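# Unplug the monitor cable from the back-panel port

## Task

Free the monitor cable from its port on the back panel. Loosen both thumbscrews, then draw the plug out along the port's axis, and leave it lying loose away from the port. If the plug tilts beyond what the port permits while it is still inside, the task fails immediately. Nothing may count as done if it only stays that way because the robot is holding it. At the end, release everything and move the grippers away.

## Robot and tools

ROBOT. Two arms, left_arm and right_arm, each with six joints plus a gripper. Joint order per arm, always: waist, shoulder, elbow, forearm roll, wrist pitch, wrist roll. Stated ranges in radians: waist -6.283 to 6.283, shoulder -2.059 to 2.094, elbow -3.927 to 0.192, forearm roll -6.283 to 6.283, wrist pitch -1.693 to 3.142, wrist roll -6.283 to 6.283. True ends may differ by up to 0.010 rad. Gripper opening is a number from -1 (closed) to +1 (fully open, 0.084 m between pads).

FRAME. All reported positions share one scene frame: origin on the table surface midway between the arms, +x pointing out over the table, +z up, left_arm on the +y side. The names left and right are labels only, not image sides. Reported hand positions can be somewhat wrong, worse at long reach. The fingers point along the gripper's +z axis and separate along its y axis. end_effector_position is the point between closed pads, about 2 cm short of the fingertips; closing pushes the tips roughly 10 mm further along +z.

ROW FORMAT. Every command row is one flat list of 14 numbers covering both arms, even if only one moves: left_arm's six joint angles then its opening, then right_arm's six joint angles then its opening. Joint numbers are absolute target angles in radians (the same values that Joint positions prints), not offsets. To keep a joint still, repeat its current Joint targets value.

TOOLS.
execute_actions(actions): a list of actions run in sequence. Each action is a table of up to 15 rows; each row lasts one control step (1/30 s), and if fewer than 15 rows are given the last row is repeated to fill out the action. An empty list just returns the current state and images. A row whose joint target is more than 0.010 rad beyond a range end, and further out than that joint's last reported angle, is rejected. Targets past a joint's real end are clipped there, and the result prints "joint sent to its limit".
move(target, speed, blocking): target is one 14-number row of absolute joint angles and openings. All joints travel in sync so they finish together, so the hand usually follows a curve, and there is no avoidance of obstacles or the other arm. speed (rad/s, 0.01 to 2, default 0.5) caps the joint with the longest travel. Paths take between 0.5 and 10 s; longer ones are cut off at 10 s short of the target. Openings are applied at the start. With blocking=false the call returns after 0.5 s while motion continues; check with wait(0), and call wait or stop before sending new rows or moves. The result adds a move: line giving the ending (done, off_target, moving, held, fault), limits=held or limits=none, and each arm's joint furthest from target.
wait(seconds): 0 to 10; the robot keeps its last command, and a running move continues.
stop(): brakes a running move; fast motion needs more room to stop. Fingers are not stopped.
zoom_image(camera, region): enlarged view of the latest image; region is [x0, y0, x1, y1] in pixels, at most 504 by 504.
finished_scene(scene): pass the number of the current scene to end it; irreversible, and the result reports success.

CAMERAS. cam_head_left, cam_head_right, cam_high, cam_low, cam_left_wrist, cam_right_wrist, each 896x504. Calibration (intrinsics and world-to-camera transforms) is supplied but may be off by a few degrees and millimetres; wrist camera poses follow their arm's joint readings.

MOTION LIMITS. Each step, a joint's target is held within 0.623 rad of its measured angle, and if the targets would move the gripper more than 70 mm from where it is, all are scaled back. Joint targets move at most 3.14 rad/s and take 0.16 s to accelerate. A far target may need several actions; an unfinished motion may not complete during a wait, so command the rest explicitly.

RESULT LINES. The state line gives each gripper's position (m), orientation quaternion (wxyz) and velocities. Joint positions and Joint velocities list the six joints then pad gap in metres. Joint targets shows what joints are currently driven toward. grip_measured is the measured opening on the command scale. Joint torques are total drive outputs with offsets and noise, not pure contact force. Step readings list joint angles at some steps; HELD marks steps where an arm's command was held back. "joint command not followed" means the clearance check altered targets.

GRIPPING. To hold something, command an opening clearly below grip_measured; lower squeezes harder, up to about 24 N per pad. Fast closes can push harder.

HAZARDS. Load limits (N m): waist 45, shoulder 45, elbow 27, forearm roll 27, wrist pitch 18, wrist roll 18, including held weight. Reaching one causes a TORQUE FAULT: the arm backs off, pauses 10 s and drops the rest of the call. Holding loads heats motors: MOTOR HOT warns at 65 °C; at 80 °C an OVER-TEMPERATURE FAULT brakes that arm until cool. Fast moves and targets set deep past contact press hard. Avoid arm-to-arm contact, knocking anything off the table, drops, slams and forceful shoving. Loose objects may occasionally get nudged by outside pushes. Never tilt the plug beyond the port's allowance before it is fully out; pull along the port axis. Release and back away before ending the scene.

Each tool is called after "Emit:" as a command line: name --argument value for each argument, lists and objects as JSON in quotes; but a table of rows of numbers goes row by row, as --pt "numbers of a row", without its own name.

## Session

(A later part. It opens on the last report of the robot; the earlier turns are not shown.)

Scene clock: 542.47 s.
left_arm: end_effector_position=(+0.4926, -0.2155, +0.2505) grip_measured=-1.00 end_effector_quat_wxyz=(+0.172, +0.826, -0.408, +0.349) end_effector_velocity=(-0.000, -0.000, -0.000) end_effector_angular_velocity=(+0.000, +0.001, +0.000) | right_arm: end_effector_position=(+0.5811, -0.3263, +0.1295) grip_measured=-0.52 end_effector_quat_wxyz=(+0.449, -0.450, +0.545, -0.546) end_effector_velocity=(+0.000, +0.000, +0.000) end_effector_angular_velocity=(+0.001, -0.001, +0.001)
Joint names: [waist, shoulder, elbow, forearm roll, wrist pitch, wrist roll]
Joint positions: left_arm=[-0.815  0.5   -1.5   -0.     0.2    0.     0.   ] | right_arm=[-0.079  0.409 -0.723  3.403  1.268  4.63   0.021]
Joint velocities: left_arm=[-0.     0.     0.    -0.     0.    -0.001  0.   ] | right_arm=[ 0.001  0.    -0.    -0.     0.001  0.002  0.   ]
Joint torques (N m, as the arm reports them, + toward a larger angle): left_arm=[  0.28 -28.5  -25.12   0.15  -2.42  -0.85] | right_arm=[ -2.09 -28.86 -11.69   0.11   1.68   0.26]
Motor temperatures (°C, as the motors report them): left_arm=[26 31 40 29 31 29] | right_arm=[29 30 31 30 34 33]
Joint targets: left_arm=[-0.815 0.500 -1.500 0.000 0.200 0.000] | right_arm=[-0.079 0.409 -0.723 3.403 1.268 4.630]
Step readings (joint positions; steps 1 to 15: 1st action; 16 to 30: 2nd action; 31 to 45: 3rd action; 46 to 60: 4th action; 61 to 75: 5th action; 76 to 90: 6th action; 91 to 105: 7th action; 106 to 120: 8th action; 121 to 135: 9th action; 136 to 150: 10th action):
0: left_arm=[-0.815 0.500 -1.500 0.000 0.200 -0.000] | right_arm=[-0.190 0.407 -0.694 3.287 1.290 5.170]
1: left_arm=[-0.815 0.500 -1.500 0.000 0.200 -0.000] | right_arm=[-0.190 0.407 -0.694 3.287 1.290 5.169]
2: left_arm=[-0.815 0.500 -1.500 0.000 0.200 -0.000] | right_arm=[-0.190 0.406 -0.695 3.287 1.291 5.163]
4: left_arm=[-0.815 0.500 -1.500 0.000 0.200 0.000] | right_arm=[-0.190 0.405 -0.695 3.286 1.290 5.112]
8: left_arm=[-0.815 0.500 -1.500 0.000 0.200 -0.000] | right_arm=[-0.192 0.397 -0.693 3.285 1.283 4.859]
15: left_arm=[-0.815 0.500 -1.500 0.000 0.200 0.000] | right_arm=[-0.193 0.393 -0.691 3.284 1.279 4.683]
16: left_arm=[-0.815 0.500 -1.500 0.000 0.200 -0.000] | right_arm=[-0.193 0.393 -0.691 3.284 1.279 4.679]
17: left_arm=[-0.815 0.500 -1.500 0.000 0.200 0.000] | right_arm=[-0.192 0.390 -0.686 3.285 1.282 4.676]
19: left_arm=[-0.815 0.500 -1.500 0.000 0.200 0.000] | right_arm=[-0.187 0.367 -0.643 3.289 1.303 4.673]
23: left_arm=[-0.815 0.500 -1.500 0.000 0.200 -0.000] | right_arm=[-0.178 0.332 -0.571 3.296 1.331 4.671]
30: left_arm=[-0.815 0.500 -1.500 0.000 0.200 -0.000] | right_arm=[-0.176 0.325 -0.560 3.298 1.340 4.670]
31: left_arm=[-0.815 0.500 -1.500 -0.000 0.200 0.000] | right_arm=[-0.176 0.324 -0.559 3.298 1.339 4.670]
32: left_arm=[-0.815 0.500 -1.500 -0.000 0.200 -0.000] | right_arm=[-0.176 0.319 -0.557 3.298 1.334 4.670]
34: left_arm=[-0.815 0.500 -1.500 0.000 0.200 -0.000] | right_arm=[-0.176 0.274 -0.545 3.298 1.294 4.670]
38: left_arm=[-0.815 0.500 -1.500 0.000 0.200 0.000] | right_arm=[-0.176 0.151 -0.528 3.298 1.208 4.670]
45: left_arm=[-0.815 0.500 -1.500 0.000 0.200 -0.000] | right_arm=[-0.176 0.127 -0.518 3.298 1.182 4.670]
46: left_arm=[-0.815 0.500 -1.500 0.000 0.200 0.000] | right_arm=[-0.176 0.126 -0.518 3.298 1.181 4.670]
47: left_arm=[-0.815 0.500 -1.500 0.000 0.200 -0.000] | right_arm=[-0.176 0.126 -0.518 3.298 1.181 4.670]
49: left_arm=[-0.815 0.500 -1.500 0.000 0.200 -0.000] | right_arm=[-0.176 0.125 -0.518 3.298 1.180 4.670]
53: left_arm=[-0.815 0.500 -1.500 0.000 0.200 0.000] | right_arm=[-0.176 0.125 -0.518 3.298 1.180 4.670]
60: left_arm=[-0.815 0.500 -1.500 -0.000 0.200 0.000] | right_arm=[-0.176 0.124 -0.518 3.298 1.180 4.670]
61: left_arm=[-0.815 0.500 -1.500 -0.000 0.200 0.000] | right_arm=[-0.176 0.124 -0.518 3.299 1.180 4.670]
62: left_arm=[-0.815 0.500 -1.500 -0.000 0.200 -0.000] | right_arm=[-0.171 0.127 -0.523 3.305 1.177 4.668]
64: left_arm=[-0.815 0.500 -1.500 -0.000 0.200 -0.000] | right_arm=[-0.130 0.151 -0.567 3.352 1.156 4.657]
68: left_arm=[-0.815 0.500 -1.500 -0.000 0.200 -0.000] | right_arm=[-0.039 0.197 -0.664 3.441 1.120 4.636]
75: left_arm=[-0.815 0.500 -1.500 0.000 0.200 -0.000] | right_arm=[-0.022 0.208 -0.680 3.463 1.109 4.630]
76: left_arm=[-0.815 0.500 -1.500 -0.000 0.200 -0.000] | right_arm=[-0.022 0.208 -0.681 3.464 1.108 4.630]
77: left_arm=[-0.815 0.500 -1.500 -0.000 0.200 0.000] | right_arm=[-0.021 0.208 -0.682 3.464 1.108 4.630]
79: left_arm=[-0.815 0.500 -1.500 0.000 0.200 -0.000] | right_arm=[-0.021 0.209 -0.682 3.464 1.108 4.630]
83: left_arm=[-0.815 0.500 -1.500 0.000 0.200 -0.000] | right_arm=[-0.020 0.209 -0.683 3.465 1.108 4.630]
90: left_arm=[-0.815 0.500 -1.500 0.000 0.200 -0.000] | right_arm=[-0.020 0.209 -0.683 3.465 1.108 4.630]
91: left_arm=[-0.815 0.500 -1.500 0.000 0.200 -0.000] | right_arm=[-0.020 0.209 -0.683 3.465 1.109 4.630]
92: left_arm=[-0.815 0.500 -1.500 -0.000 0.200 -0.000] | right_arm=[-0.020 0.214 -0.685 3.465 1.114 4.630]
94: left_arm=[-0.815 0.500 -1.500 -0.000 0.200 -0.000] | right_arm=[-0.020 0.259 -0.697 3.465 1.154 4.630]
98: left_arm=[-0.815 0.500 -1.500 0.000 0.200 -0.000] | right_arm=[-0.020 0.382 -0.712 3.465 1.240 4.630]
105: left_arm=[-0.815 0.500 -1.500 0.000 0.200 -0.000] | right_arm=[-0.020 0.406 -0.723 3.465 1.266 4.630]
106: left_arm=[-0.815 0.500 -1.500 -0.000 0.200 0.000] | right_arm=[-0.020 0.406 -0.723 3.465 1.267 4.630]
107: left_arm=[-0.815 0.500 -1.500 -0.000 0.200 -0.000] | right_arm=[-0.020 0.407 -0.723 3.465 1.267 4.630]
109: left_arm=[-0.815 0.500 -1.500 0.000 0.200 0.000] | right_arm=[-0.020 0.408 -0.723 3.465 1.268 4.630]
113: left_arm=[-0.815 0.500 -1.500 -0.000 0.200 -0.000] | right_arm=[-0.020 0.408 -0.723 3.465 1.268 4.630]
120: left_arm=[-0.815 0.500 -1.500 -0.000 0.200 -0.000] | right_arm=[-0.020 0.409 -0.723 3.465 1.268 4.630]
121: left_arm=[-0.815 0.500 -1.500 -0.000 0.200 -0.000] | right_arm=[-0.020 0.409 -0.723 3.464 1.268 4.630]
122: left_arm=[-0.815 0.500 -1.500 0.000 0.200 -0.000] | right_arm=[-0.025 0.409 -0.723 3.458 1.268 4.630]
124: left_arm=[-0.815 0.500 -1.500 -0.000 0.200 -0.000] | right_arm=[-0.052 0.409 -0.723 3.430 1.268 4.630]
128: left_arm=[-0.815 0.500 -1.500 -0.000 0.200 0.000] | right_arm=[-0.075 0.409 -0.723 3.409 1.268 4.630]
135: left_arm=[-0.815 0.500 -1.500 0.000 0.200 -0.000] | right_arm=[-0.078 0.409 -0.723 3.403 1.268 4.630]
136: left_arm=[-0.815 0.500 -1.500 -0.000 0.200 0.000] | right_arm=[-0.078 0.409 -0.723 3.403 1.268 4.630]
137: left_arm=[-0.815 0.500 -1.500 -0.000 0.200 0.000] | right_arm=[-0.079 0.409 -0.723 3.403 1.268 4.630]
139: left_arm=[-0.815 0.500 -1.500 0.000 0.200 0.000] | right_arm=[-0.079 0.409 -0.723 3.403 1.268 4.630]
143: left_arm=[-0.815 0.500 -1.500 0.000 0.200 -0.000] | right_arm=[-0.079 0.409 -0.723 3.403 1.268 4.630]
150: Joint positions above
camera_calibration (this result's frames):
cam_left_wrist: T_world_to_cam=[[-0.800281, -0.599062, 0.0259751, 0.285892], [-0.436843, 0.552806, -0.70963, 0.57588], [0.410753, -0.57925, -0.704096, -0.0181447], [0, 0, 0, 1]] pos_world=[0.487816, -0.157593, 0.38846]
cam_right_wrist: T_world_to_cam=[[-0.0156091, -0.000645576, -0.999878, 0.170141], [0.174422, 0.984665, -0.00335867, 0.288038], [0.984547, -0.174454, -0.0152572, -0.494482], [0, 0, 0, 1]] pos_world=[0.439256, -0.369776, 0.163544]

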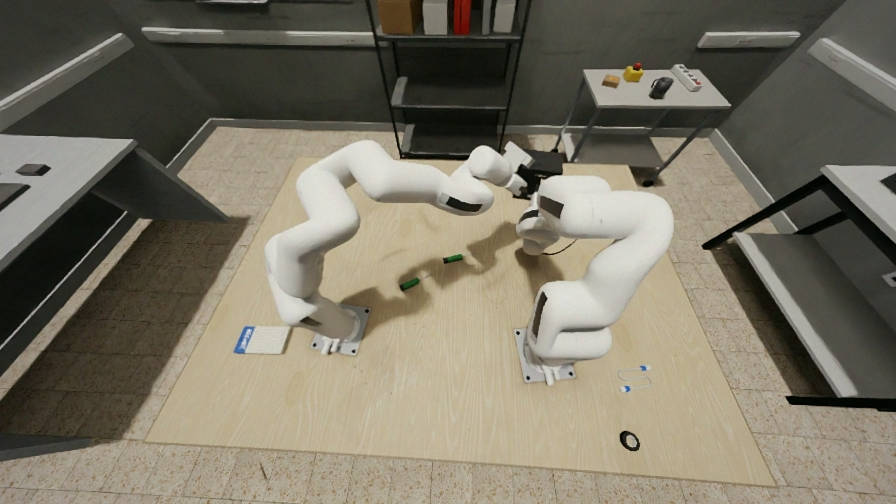

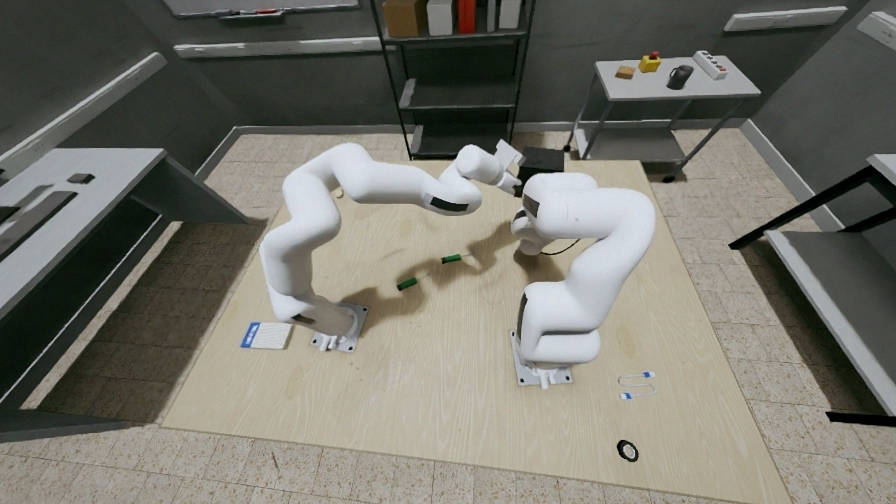

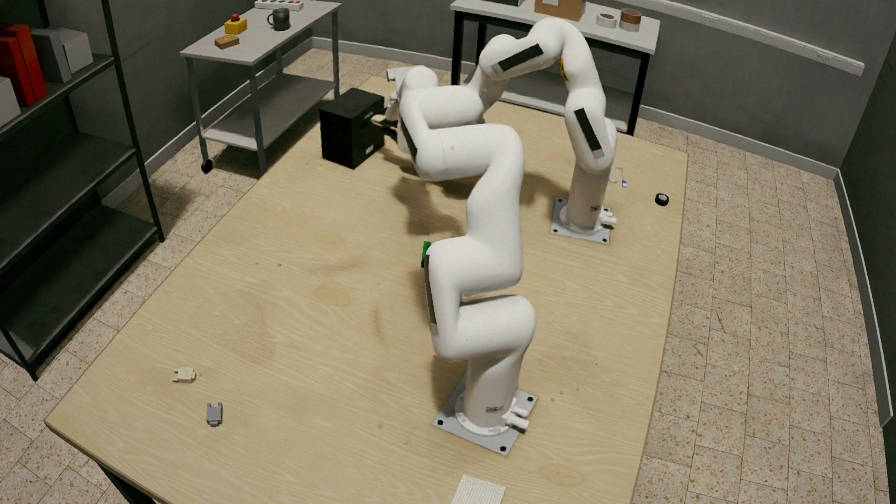

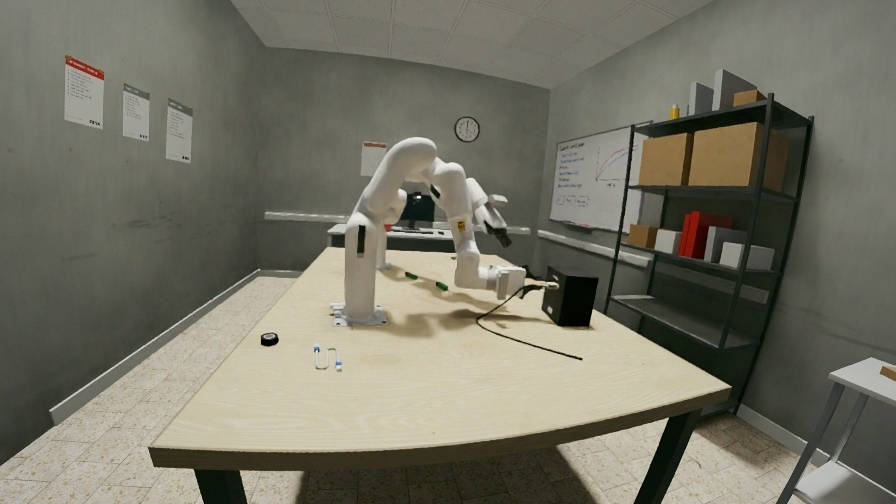

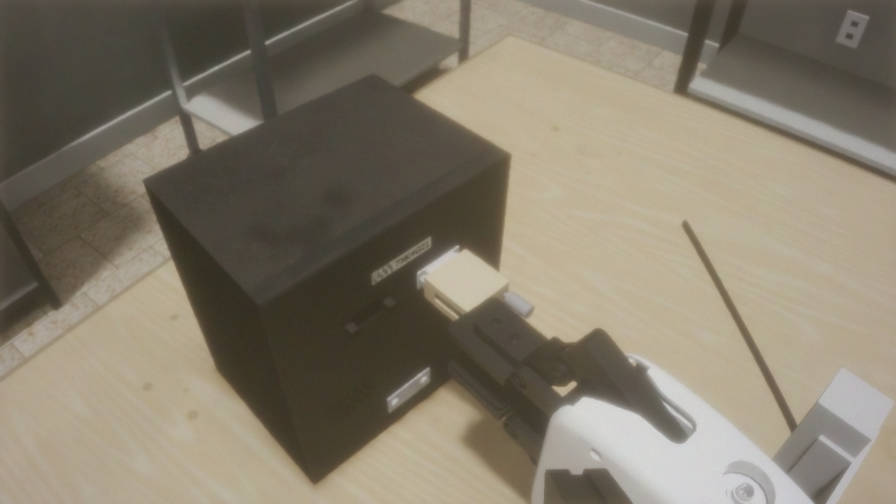

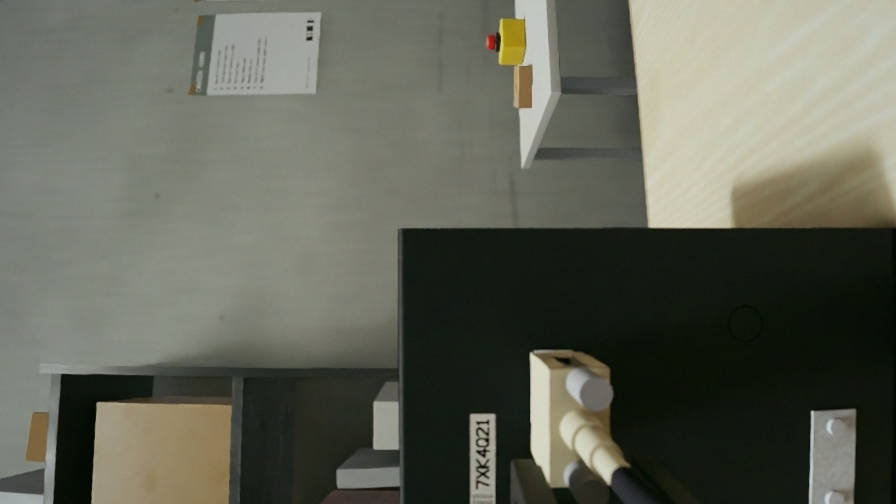

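Emit:
execute_actions --actions '[[[-0.815,0.5,-1.5,0,0.2,0,-1,-0.079,0.411,-0.723,3.403,1.270,4.63,-0.5]],[[-0.815,0.5,-1.5,0,0.2,0,-1,-0.079,0.411,-0.723,3.403,1.270,4.63,-1]],[[-0.815,0.5,-1.5,0,0.2,0,-1,-0.079,0.411,-0.723,3.403,1.270,4.63,-1]]]'

Emit:
zoom_image --camera "cam_left_wrist" --region '[400,230,620,370]'

Scene clock: 579.60 s.
left_arm: end_effector_position=(+0.4926, -0.2155, +0.2505) grip_measured=-1.00 end_effector_quat_wxyz=(+0.172, +0.826, -0.408, +0.349) end_effector_velocity=(+0.002, +0.001, +0.000) end_effector_angular_velocity=(-0.001, -0.001, +0.003) | right_arm: end_effector_position=(+0.5810, -0.3263, +0.1287) grip_measured=-0.85 end_effector_quat_wxyz=(+0.449, -0.450, +0.545, -0.547) end_effector_velocity=(-0.000, -0.000, -0.000) end_effector_angular_velocity=(-0.001, -0.000, -0.000)
Joint names: [waist, shoulder, elbow, forearm roll, wrist pitch, wrist roll]
Joint positions: left_arm=[-0.815  0.5   -1.5   -0.     0.2    0.     0.   ] | right_arm=[-0.079  0.411 -0.723  3.403  1.27   4.63   0.007]
Joint velocities: left_arm=[ 0.003 -0.    -0.001  0.    -0.    -0.     0.   ] | right_arm=[ 0.     0.     0.     0.     0.001 -0.001  0.   ]
Joint torques (N m, as the arm reports them, + toward a larger angle): left_arm=[  0.26 -28.31 -25.59   0.18  -2.32  -0.6 ] | right_arm=[ -2.06 -31.61 -10.89  -0.27   2.17   0.31]
Motor temperatures (°C, as the motors report them): left_arm=[26 31 40 29 31 29] | right_arm=[29 30 31 30 33 33]
Joint targets: left_arm=[-0.815 0.500 -1.500 0.000 0.200 0.000] | right_arm=[-0.079 0.411 -0.723 3.403 1.270 4.630]
Step readings (joint positions; steps 1 to 15: 1st action; 16 to 30: 2nd action; 31 to 45: 3rd action):
0: left_arm=[-0.815 0.500 -1.500 -0.000 0.200 -0.000] | right_arm=[-0.079 0.409 -0.723 3.403 1.268 4.630]
1: left_arm=[-0.815 0.500 -1.500 -0.000 0.200 0.000] | right_arm=[-0.079 0.409 -0.723 3.403 1.268 4.630]
2: left_arm=[-0.815 0.500 -1.500 -0.000 0.200 0.000] | right_arm=[-0.079 0.410 -0.723 3.403 1.269 4.630]
4: left_arm=[-0.815 0.500 -1.500 0.000 0.200 -0.000] | right_arm=[-0.079 0.410 -0.723 3.403 1.269 4.630]
8: left_arm=[-0.815 0.500 -1.500 0.000 0.200 0.000] | right_arm=[-0.079 0.411 -0.723 3.403 1.270 4.630]
15: left_arm=[-0.815 0.500 -1.500 -0.000 0.200 0.000] | right_arm=[-0.079 0.411 -0.723 3.403 1.270 4.630]
16: left_arm=[-0.815 0.500 -1.500 -0.000 0.200 -0.000] | right_arm=[-0.079 0.411 -0.723 3.403 1.270 4.630]
17: left_arm=[-0.815 0.500 -1.500 -0.000 0.200 0.000] | right_arm=[-0.079 0.411 -0.723 3.403 1.270 4.630]
19: left_arm=[-0.815 0.500 -1.500 -0.000 0.200 0.000] | right_arm=[-0.079 0.411 -0.723 3.403 1.269 4.630]
23: left_arm=[-0.815 0.500 -1.500 0.000 0.200 0.000] | right_arm=[-0.079 0.411 -0.723 3.403 1.270 4.630]
30: left_arm=[-0.815 0.500 -1.500 0.000 0.200 0.000] | right_arm=[-0.079 0.411 -0.723 3.403 1.270 4.630]
31: left_arm=[-0.815 0.500 -1.500 0.000 0.200 -0.000] | right_arm=[-0.079 0.411 -0.723 3.403 1.270 4.630]
32: left_arm=[-0.815 0.500 -1.500 -0.000 0.200 0.000] | right_arm=[-0.079 0.411 -0.723 3.403 1.270 4.630]
34: left_arm=[-0.815 0.500 -1.500 0.000 0.200 -0.000] | right_arm=[-0.079 0.411 -0.723 3.403 1.270 4.630]
38: left_arm=[-0.815 0.500 -1.500 -0.000 0.200 -0.000] | right_arm=[-0.079 0.411 -0.723 3.403 1.270 4.630]
45: Joint positions above
camera_calibration (this result's frames):
cam_left_wrist: T_world_to_cam=[[-0.800281, -0.599062, 0.0259752, 0.285892], [-0.436843, 0.552806, -0.70963, 0.57588], [0.410753, -0.57925, -0.704096, -0.0181447], [0, 0, 0, 1]] pos_world=[0.487816, -0.157593, 0.38846]
cam_right_wrist: T_world_to_cam=[[-0.0159021, -0.00112201, -0.999873, 0.169376], [0.174559, 0.984639, -0.00388112, 0.288126], [0.984518, -0.174598, -0.015462, -0.494354], [0, 0, 0, 1]] pos_world=[0.439099, -0.369823, 0.162829]

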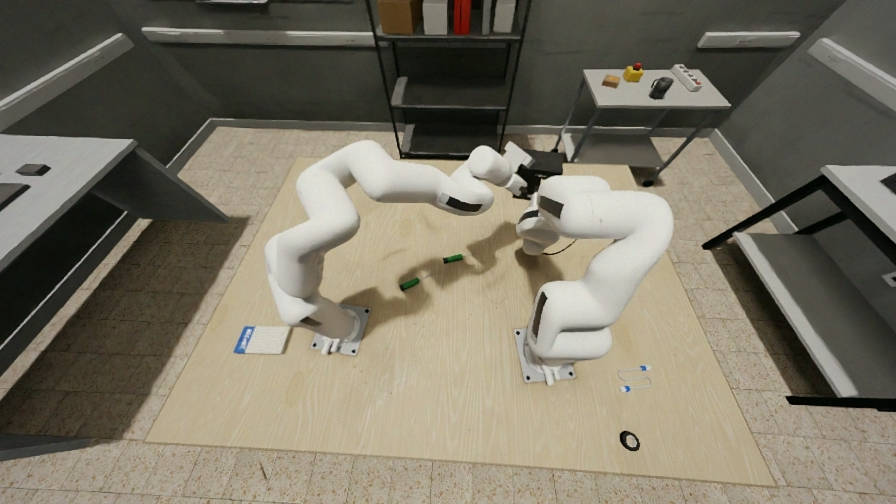

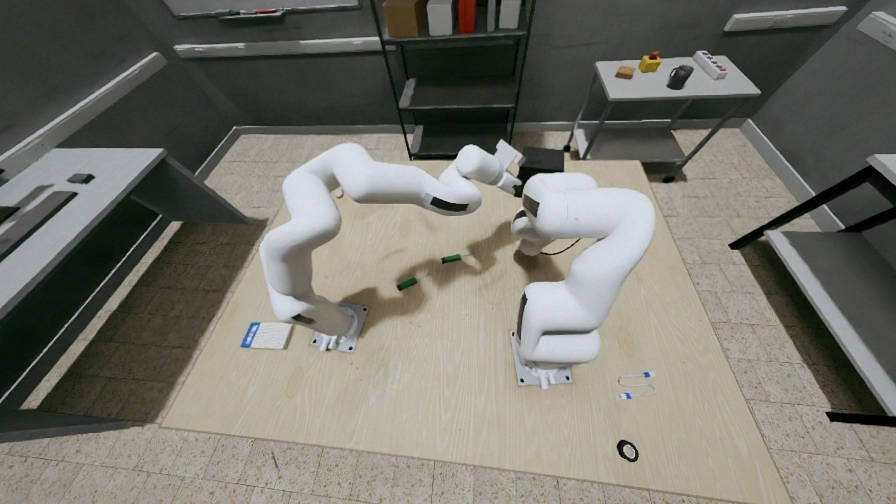

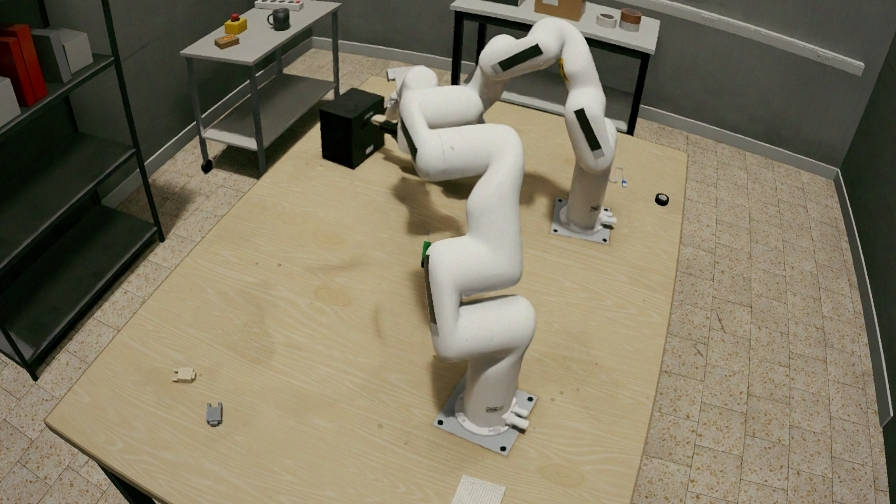

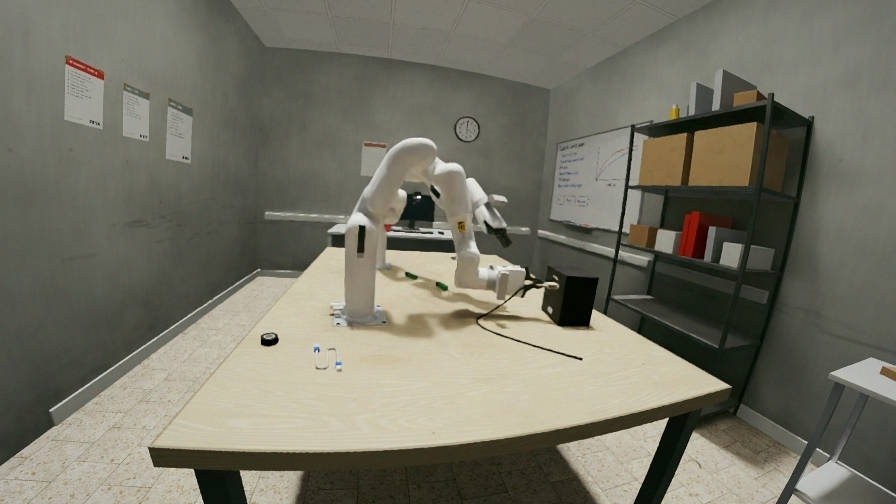

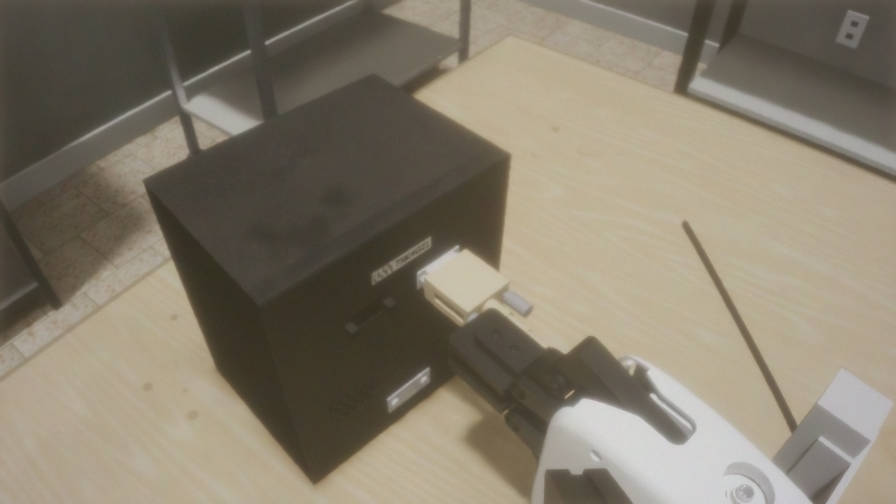

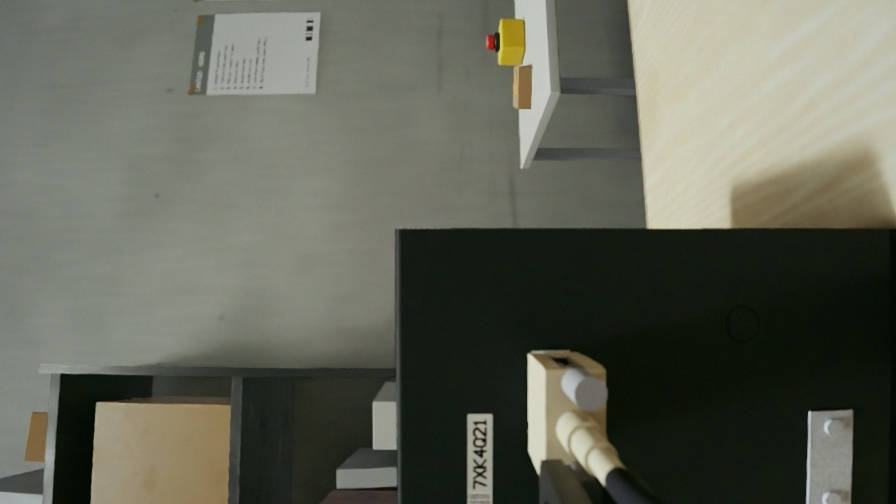

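Region (400, 230, 620, 370) of cam_left_wrist's 896x504 image, scaled by 2.291, with more detail than that image has; it fills the top 321 rows of this view, and the rest is white.

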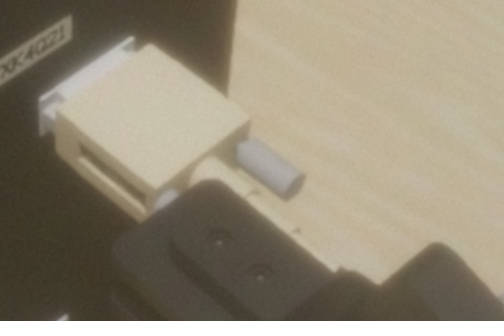

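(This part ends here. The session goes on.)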